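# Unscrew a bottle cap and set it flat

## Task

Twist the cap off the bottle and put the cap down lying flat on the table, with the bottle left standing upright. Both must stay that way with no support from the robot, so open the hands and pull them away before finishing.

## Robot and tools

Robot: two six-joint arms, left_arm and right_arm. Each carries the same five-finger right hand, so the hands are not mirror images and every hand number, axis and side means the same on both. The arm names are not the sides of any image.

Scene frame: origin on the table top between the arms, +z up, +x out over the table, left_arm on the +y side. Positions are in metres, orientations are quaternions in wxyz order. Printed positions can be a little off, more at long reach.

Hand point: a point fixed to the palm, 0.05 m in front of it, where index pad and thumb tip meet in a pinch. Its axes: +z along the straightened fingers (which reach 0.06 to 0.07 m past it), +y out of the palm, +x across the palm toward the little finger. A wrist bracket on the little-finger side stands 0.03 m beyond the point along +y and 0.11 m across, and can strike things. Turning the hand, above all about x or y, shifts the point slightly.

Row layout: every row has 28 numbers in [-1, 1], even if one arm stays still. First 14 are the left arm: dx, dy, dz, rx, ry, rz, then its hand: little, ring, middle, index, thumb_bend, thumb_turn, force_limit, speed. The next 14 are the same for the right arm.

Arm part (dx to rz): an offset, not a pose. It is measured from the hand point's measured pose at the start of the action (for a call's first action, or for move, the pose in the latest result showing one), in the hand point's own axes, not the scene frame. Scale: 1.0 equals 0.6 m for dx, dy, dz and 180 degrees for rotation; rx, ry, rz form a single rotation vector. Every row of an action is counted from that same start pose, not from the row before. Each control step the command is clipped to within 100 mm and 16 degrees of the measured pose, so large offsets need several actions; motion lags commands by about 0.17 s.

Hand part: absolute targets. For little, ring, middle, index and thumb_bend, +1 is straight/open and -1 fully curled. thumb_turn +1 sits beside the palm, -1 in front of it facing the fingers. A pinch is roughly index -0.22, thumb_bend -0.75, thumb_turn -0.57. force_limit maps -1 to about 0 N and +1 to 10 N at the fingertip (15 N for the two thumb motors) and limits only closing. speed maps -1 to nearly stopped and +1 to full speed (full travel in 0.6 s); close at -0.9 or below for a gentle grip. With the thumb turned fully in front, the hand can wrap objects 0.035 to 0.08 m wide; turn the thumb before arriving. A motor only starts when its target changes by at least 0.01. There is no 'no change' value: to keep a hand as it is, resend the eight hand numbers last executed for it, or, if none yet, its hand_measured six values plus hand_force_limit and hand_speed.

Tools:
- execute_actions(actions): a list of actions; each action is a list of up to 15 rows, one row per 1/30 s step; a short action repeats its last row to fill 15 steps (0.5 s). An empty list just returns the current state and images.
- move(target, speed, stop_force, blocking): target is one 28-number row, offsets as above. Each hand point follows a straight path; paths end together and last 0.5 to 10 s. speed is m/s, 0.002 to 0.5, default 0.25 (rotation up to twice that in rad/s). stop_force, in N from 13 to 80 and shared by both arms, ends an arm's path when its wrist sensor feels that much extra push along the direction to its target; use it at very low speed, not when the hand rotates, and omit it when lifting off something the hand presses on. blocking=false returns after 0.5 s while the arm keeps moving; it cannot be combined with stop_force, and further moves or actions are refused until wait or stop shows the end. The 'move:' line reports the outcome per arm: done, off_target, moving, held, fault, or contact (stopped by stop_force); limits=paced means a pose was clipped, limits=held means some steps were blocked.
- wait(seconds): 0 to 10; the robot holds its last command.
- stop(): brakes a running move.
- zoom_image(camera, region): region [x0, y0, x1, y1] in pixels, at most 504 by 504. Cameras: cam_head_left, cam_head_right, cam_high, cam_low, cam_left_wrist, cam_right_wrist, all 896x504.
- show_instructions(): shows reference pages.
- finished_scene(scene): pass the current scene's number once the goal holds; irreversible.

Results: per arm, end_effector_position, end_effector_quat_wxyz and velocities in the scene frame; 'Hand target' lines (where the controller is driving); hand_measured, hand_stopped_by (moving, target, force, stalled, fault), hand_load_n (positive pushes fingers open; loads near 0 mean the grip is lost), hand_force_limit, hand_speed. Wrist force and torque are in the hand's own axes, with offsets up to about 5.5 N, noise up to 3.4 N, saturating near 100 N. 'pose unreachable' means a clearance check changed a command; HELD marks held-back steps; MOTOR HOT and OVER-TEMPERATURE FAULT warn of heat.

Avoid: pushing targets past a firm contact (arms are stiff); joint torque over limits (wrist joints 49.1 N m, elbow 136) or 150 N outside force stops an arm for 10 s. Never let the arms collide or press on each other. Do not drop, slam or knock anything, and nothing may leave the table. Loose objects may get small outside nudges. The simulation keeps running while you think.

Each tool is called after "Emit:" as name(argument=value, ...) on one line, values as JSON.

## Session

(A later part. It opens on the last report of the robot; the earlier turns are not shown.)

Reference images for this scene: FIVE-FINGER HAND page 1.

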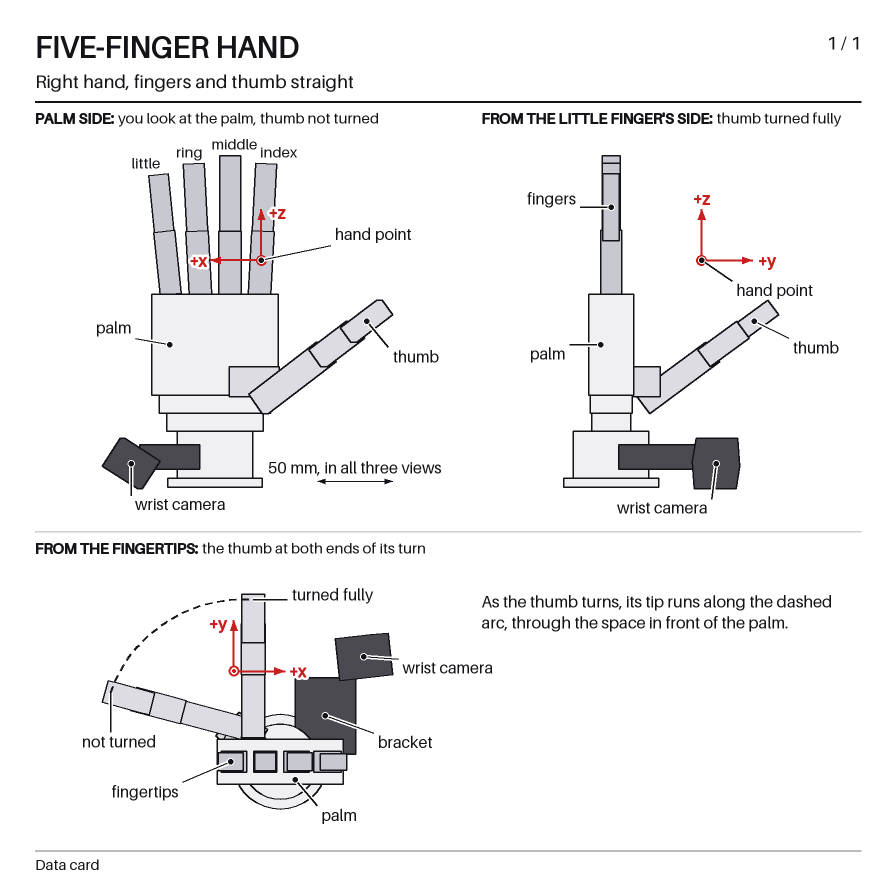

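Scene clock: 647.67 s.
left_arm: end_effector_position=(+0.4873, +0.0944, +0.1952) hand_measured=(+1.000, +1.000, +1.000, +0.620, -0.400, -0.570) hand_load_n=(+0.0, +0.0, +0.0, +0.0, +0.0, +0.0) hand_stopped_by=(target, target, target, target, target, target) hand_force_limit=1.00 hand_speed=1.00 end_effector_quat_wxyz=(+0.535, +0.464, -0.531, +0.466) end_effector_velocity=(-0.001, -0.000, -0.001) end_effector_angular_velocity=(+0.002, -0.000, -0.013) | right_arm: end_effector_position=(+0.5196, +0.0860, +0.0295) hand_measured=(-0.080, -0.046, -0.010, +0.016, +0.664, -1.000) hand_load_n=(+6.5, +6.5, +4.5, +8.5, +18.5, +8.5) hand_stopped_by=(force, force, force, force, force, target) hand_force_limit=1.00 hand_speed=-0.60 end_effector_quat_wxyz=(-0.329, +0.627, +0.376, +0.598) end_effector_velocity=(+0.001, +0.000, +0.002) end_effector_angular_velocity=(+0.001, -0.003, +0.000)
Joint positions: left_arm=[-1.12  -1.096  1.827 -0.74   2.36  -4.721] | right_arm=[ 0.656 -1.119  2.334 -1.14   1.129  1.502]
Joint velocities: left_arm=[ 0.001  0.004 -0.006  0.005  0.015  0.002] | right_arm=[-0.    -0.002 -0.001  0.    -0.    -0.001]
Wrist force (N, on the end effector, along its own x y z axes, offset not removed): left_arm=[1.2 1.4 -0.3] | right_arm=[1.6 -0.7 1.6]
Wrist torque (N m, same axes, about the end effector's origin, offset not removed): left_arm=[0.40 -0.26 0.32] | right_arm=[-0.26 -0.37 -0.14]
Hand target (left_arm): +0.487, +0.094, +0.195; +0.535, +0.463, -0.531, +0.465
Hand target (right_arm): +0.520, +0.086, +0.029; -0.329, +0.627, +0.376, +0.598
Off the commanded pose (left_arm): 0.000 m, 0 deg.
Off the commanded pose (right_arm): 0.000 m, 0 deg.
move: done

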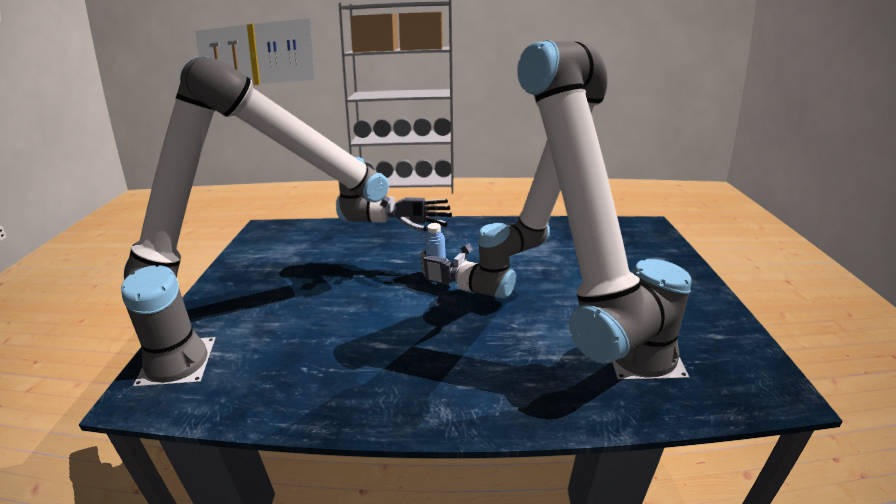

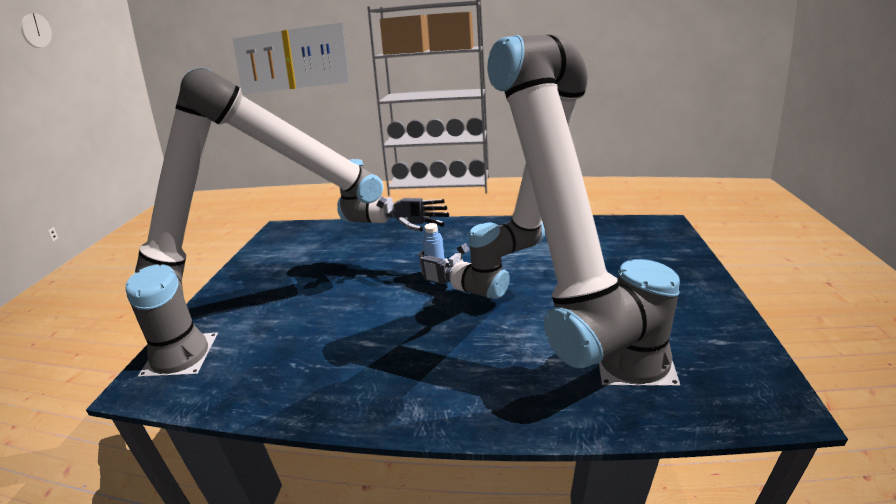

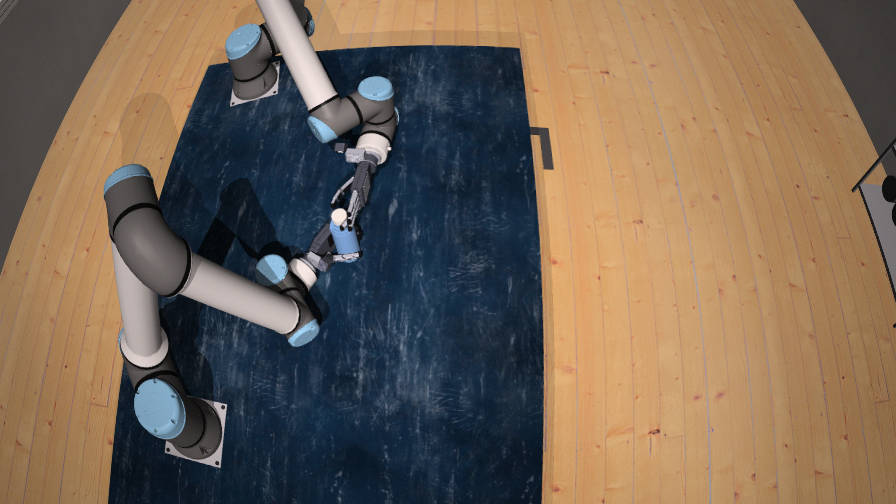

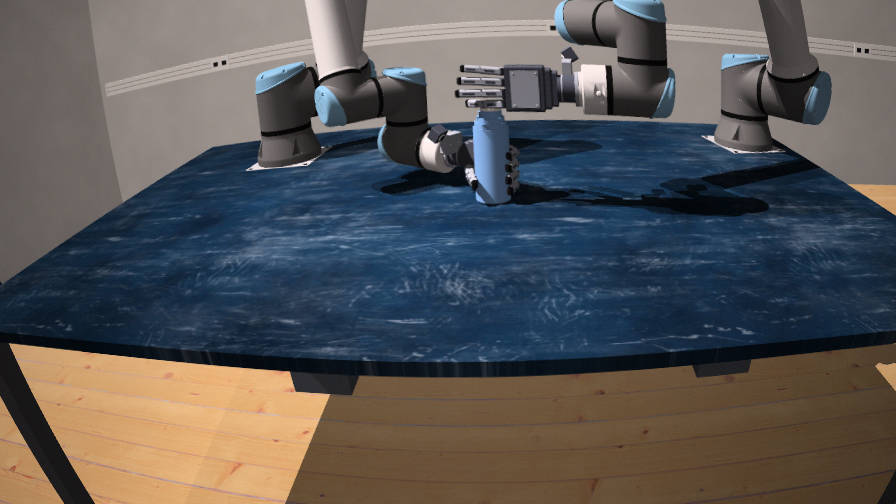

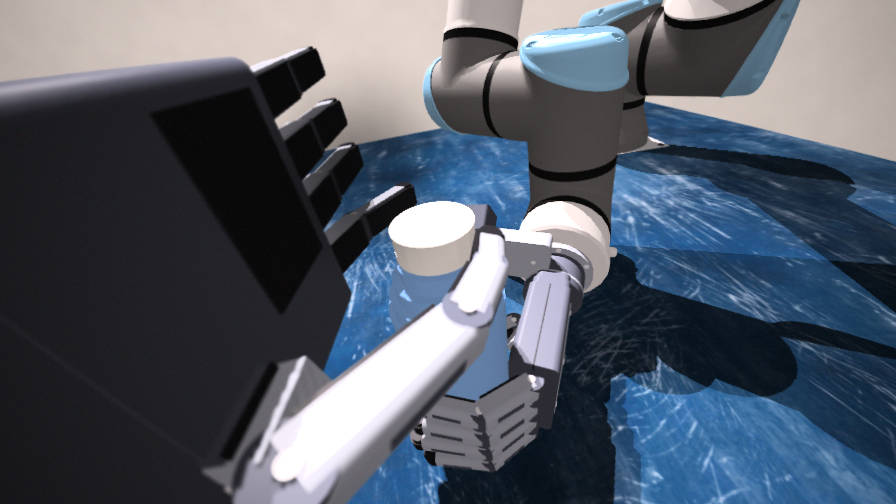

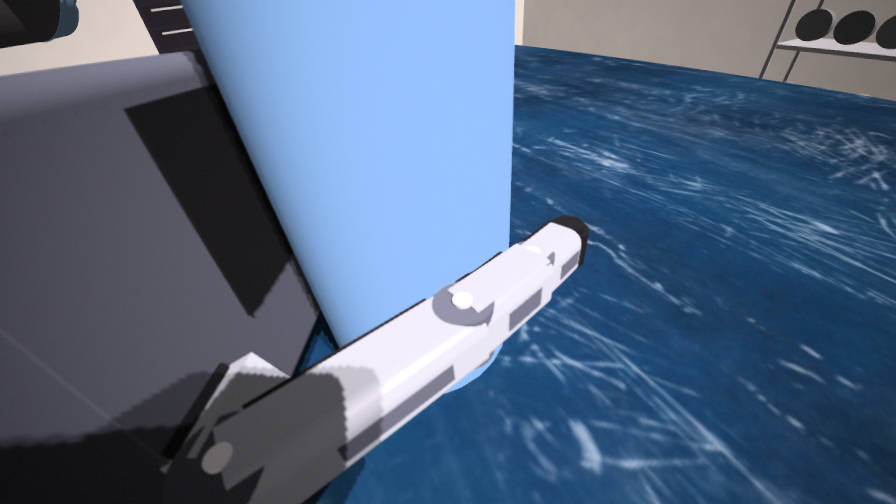

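Emit:
move(target=[0,0,0,0,0,0,1,1,1,-0.55,-0.9,-0.57,0.7,-0.8, 0,0,0,0,0,0,-0.98,-0.98,-0.98,-0.98,-0.4,-1,1,-0.6])

Emit:
move(target=[0.0007,0.0103,0.0173,0.189,0,0,1,1,1,-0.55,-0.9,-0.57,0.7,-0.8, 0,0,0,0,0,0,-0.98,-0.98,-0.98,-0.98,-0.4,-1,1,-0.6], speed=0.5)

Emit:
move(target=[0.0007,0.0103,0.0173,0.189,0,0,1,1,1,-0.55,-0.9,-0.57,0.7,-0.8, 0,0,0,0,0,0,-0.98,-0.98,-0.98,-0.98,-0.4,-1,1,-0.6], speed=0.5)

Scene clock: 656.27 s.
left_arm: end_effector_position=(+0.4873, +0.0944, +0.1952) hand_measured=(+1.000, +1.000, +1.000, +0.392, -0.666, -0.570) hand_load_n=(+0.0, +0.0, +0.0, +14.5, +12.0, -1.0) hand_stopped_by=(target, target, target, force, force, target) hand_force_limit=0.70 hand_speed=-0.80 end_effector_quat_wxyz=(+0.535, +0.464, -0.531, +0.466) end_effector_velocity=(-0.000, +0.000, +0.001) end_effector_angular_velocity=(-0.001, -0.001, -0.001) | right_arm: end_effector_position=(+0.5196, +0.0860, +0.0295) hand_measured=(-0.080, -0.046, -0.010, +0.016, +0.664, -1.000) hand_load_n=(+7.5, +7.5, +4.5, +7.5, +17.5, +2.5) hand_stopped_by=(force, force, force, force, force, target) hand_force_limit=1.00 hand_speed=-0.60 end_effector_quat_wxyz=(-0.329, +0.627, +0.376, +0.598) end_effector_velocity=(-0.000, -0.000, -0.001) end_effector_angular_velocity=(-0.001, +0.002, -0.001)
Joint positions: left_arm=[-1.12  -1.096  1.827 -0.74   2.36  -4.721] | right_arm=[ 0.656 -1.119  2.334 -1.14   1.129  1.502]
Joint velocities: left_arm=[ 0.    -0.001 -0.    -0.     0.001 -0.001] | right_arm=[0.    0.001 0.001 0.    0.001 0.   ]
Wrist force (N, on the end effector, along its own x y z axes, offset not removed): left_arm=[3.5 -3.3 0.9] | right_arm=[2.9 -4.6 6.5]
Wrist torque (N m, same axes, about the end effector's origin, offset not removed): left_arm=[0.15 -0.41 0.37] | right_arm=[-0.50 -1.16 -0.68]
Hand target (left_arm): +0.487, +0.094, +0.195; +0.535, +0.464, -0.531, +0.466
Hand target (right_arm): +0.520, +0.086, +0.029; -0.329, +0.627, +0.376, +0.598
Off the commanded pose (left_arm): 0.000 m, 0 deg.
Off the commanded pose (right_arm): 0.000 m, 0 deg.
move: done

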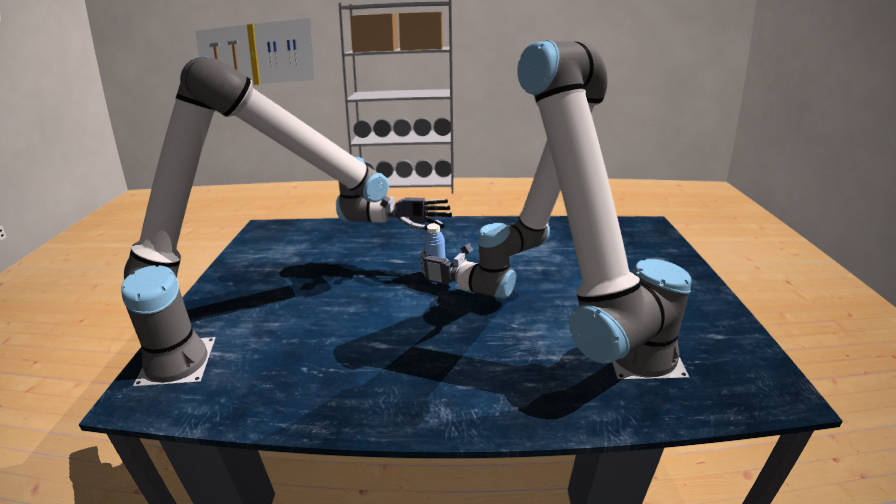

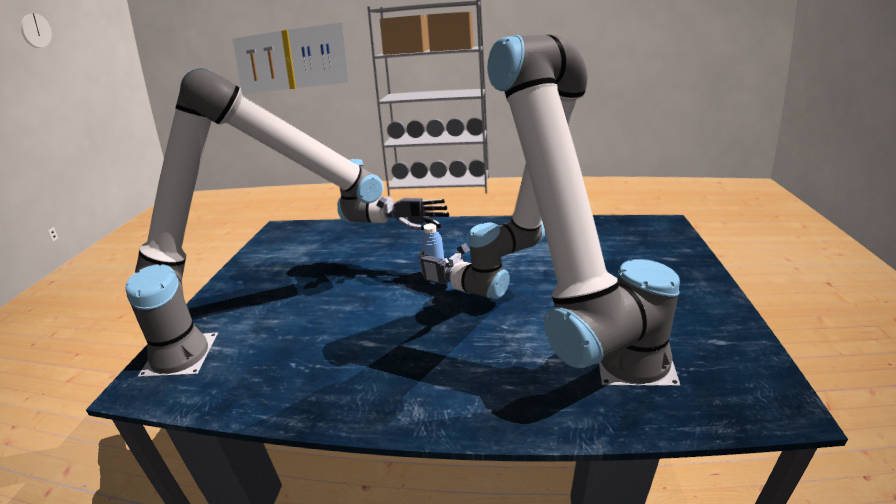

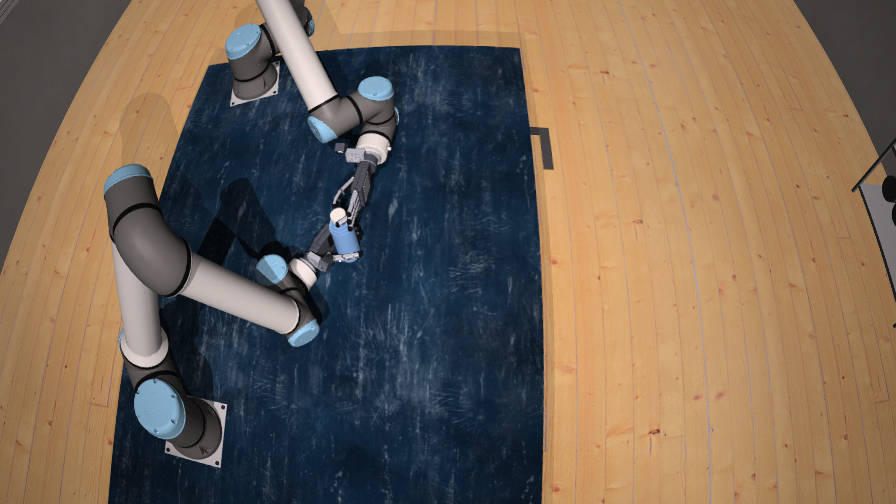

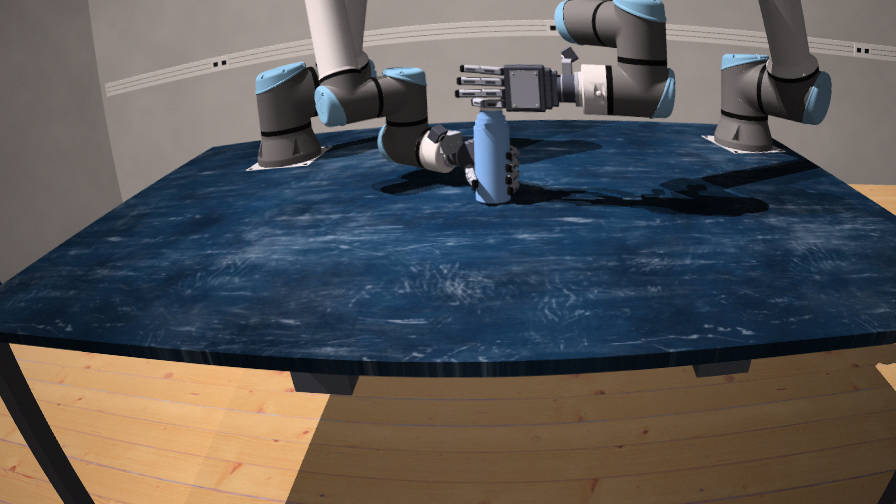

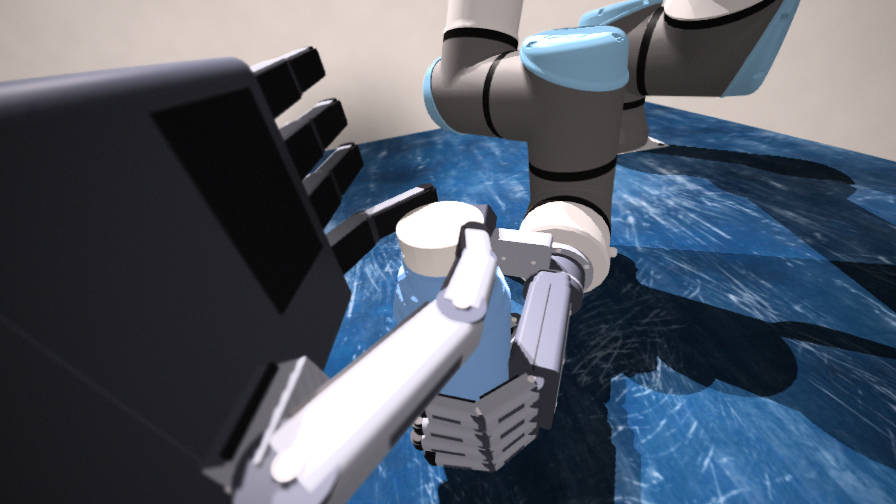

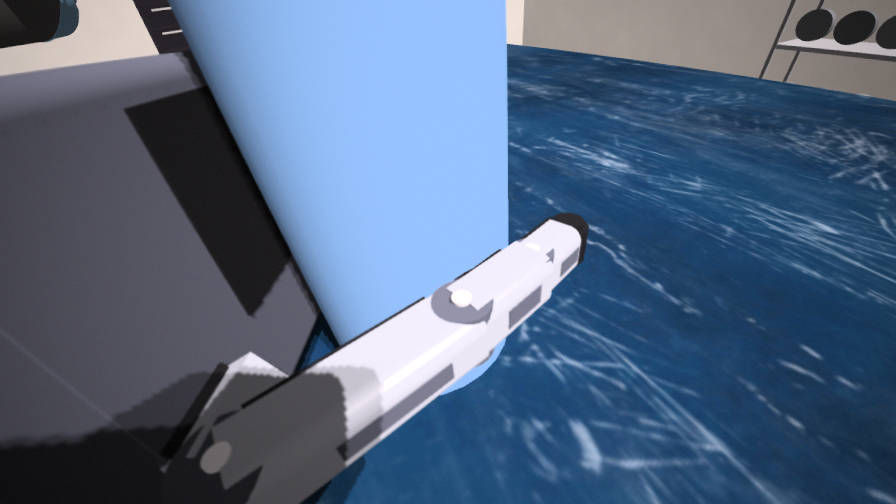

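Scene clock: 657.57 s.
left_arm: end_effector_position=(+0.4796, +0.0851, +0.1959) hand_measured=(+1.000, +1.000, +1.000, +0.406, -0.668, -0.570) hand_load_n=(+0.0, +0.0, +0.0, +8.5, +9.5, -3.5) hand_stopped_by=(target, target, target, force, force, target) hand_force_limit=0.70 hand_speed=-0.80 end_effector_quat_wxyz=(+0.377, +0.599, -0.372, +0.600) end_effector_velocity=(-0.000, -0.001, +0.001) end_effector_angular_velocity=(-0.003, -0.002, +0.012) | right_arm: end_effector_position=(+0.5196, +0.0860, +0.0295) hand_measured=(-0.080, -0.046, -0.010, +0.016, +0.664, -1.000) hand_load_n=(+4.5, +5.5, +4.5, +9.0, +17.0, +6.0) hand_stopped_by=(force, force, force, force, force, target) hand_force_limit=1.00 hand_speed=-0.60 end_effector_quat_wxyz=(-0.329, +0.627, +0.376, +0.598) end_effector_velocity=(+0.000, +0.000, +0.001) end_effector_angular_velocity=(+0.001, -0.001, -0.000)
Joint positions: left_arm=[-1.342 -1.255  2.076 -0.826  1.545 -4.718] | right_arm=[ 0.656 -1.119  2.334 -1.14   1.13   1.502]
Joint velocities: left_arm=[-0.006 -0.002  0.001 -0.003 -0.018  0.001] | right_arm=[-0.    -0.001 -0.001 -0.     0.     0.001]
Wrist force (N, on the end effector, along its own x y z axes, offset not removed): left_arm=[2.6 1.7 -2.9] | right_arm=[1.2 -2.6 3.0]
Wrist torque (N m, same axes, about the end effector's origin, offset not removed): left_arm=[-0.11 -0.46 0.16] | right_arm=[-0.64 -0.56 -0.16]
Hand target (left_arm): +0.480, +0.085, +0.196; +0.377, +0.600, -0.371, +0.601
Hand target (right_arm): +0.520, +0.086, +0.029; -0.329, +0.627, +0.376, +0.598
Off the commanded pose (left_arm): 0.000 m, 0 deg.
Off the commanded pose (right_arm): 0.000 m, 0 deg.
move: done

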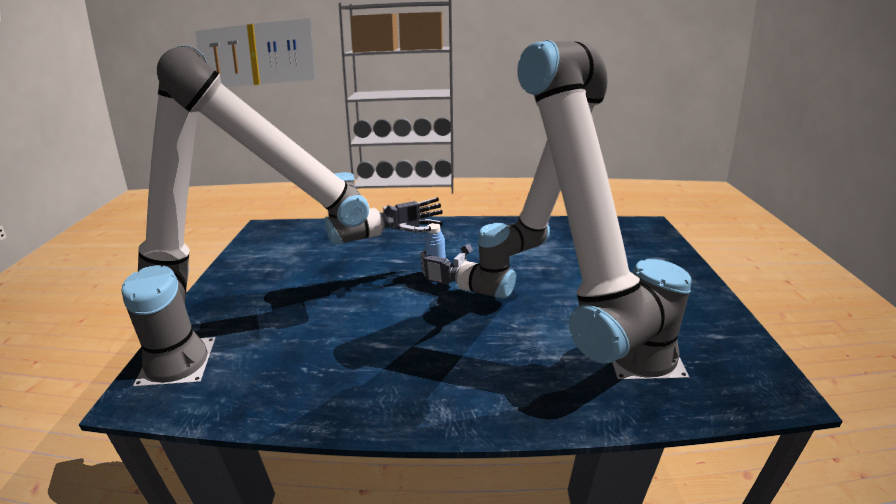

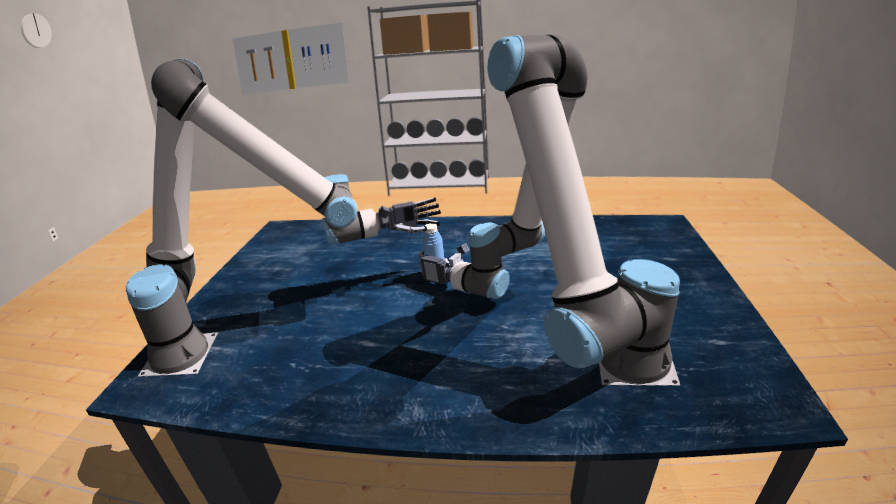

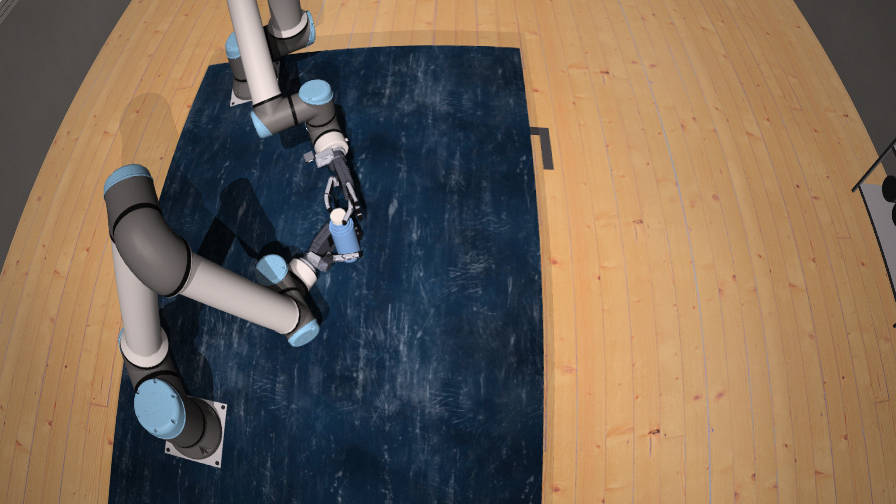

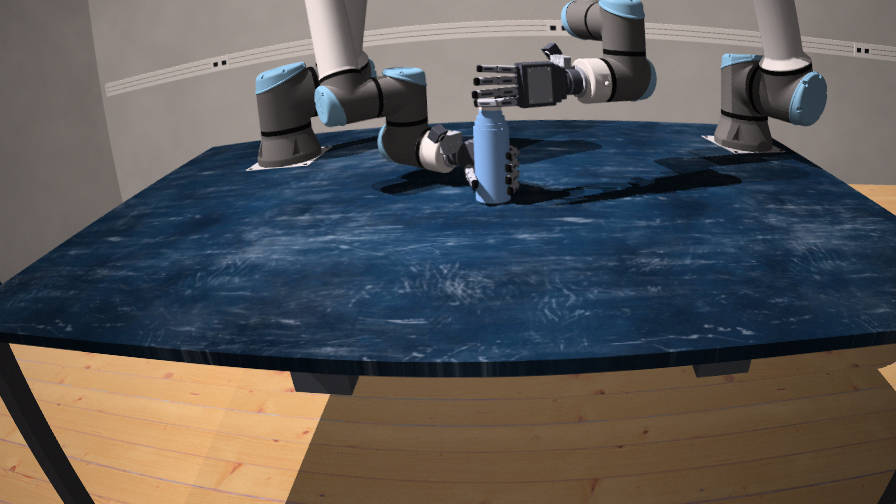

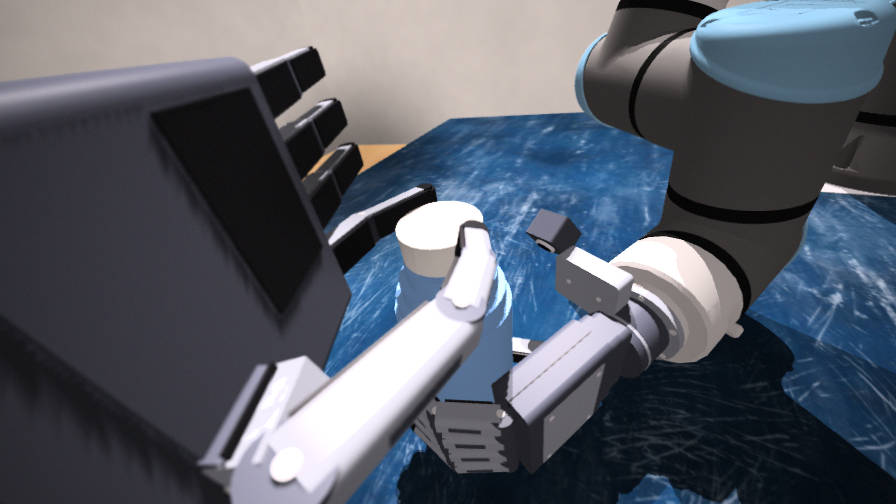

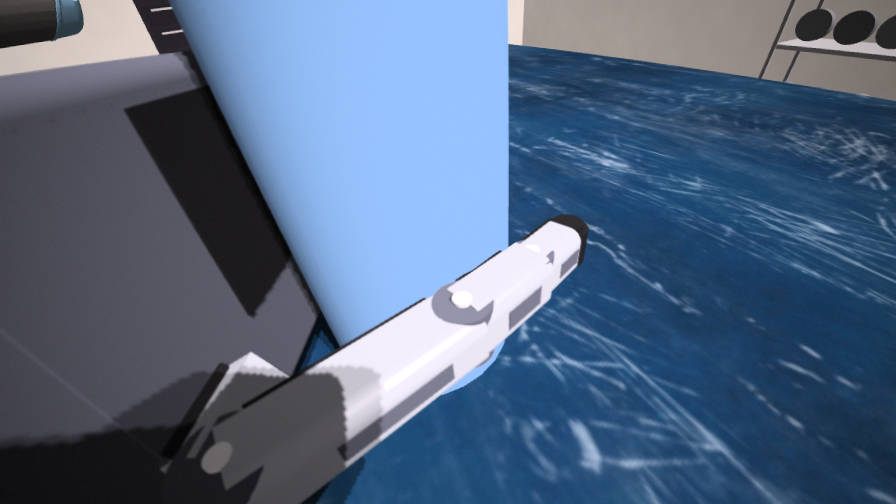

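Scene clock: 658.87 s.
left_arm: end_effector_position=(+0.4782, +0.0732, +0.1963) hand_measured=(+1.000, +1.000, +1.000, +0.408, -0.668, -0.570) hand_load_n=(+0.0, +0.0, +0.0, +9.0, +8.0, -4.0) hand_stopped_by=(target, target, target, force, force, target) hand_force_limit=0.70 hand_speed=-0.80 end_effector_quat_wxyz=(+0.186, +0.683, -0.180, +0.683) end_effector_velocity=(+0.001, -0.000, +0.000) end_effector_angular_velocity=(-0.001, +0.000, +0.013) | right_arm: end_effector_position=(+0.5196, +0.0860, +0.0295) hand_measured=(-0.080, -0.046, -0.010, +0.016, +0.664, -1.000) hand_load_n=(+3.0, +4.5, +4.0, +9.5, +16.0, +7.0) hand_stopped_by=(force, force, force, force, force, target) hand_force_limit=1.00 hand_speed=-0.60 end_effector_quat_wxyz=(-0.329, +0.627, +0.376, +0.598) end_effector_velocity=(+0.000, +0.000, -0.001) end_effector_angular_velocity=(-0.001, +0.000, +0.000)
Joint positions: left_arm=[-1.619 -1.255  2.073 -0.821  0.676 -4.719] | right_arm=[ 0.656 -1.119  2.334 -1.14   1.13   1.502]
Joint velocities: left_arm=[-0.003  0.002 -0.004  0.001 -0.017 -0.   ] | right_arm=[ 0.     0.001 -0.    -0.    -0.    -0.   ]
Wrist force (N, on the end effector, along its own x y z axes, offset not removed): left_arm=[2.1 -0.3 -2.9] | right_arm=[-0.5 -1.1 -7.0]
Wrist torque (N m, same axes, about the end effector's origin, offset not removed): left_arm=[0.07 -0.68 0.02] | right_arm=[-0.09 0.43 -0.03]
Hand target (left_arm): +0.478, +0.073, +0.196; +0.185, +0.683, -0.179, +0.683
Hand target (right_arm): +0.520, +0.086, +0.029; -0.329, +0.627, +0.376, +0.598
Off the commanded pose (left_arm): 0.000 m, 0 deg.
Off the commanded pose (right_arm): 0.000 m, 0 deg.
move: done

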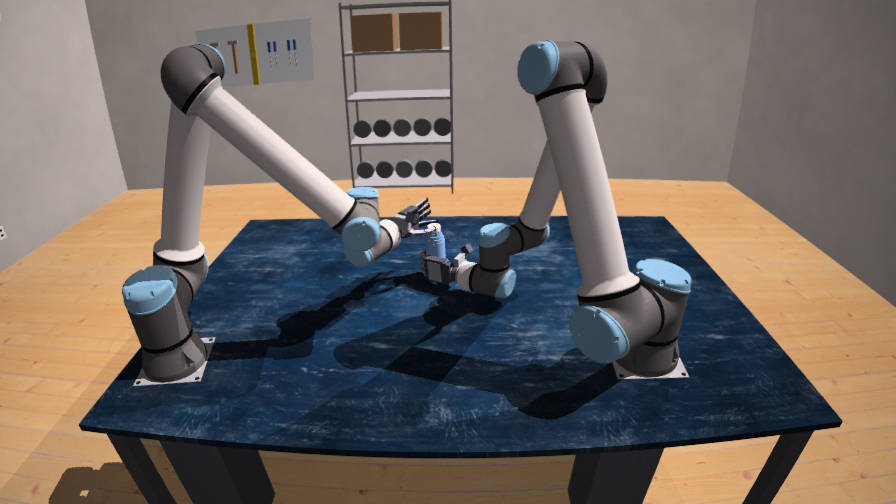

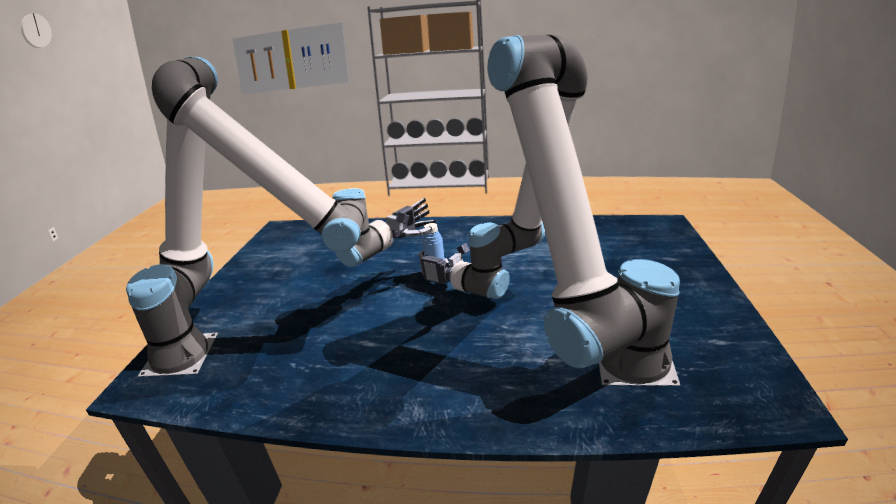

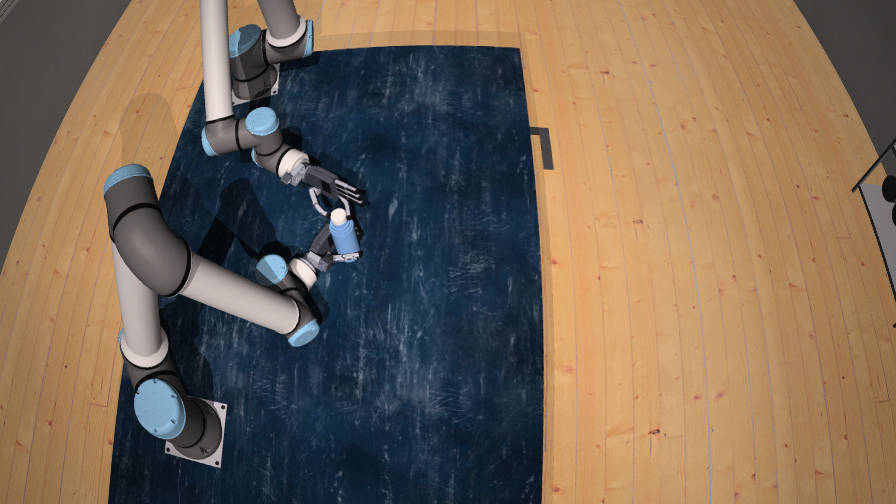

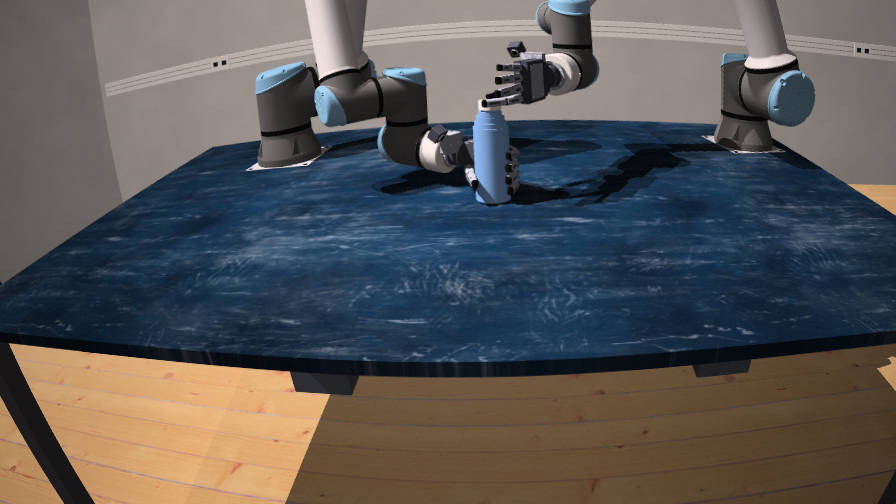

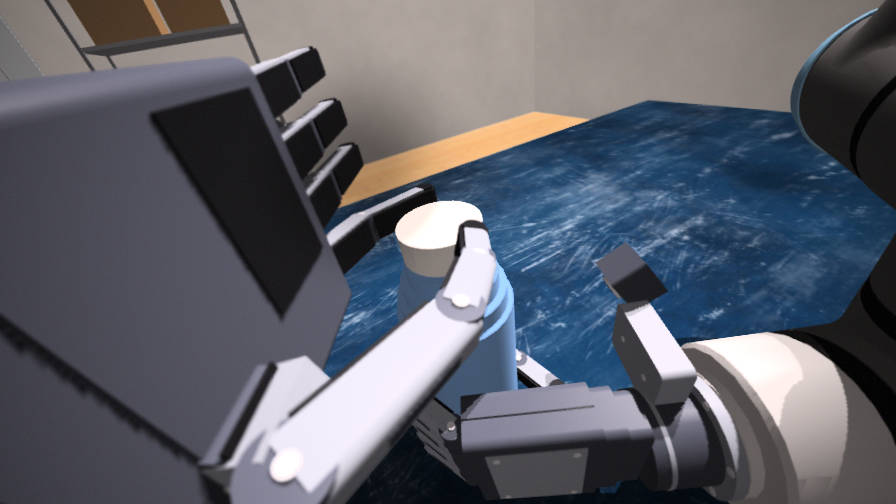

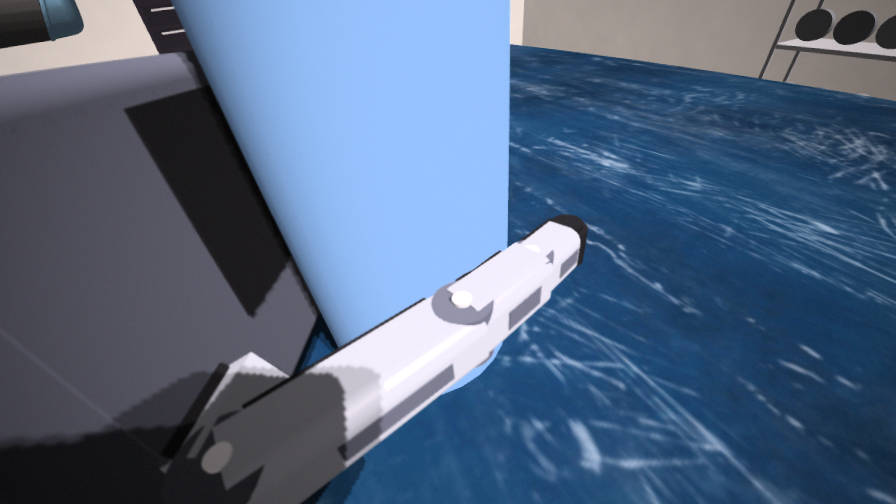

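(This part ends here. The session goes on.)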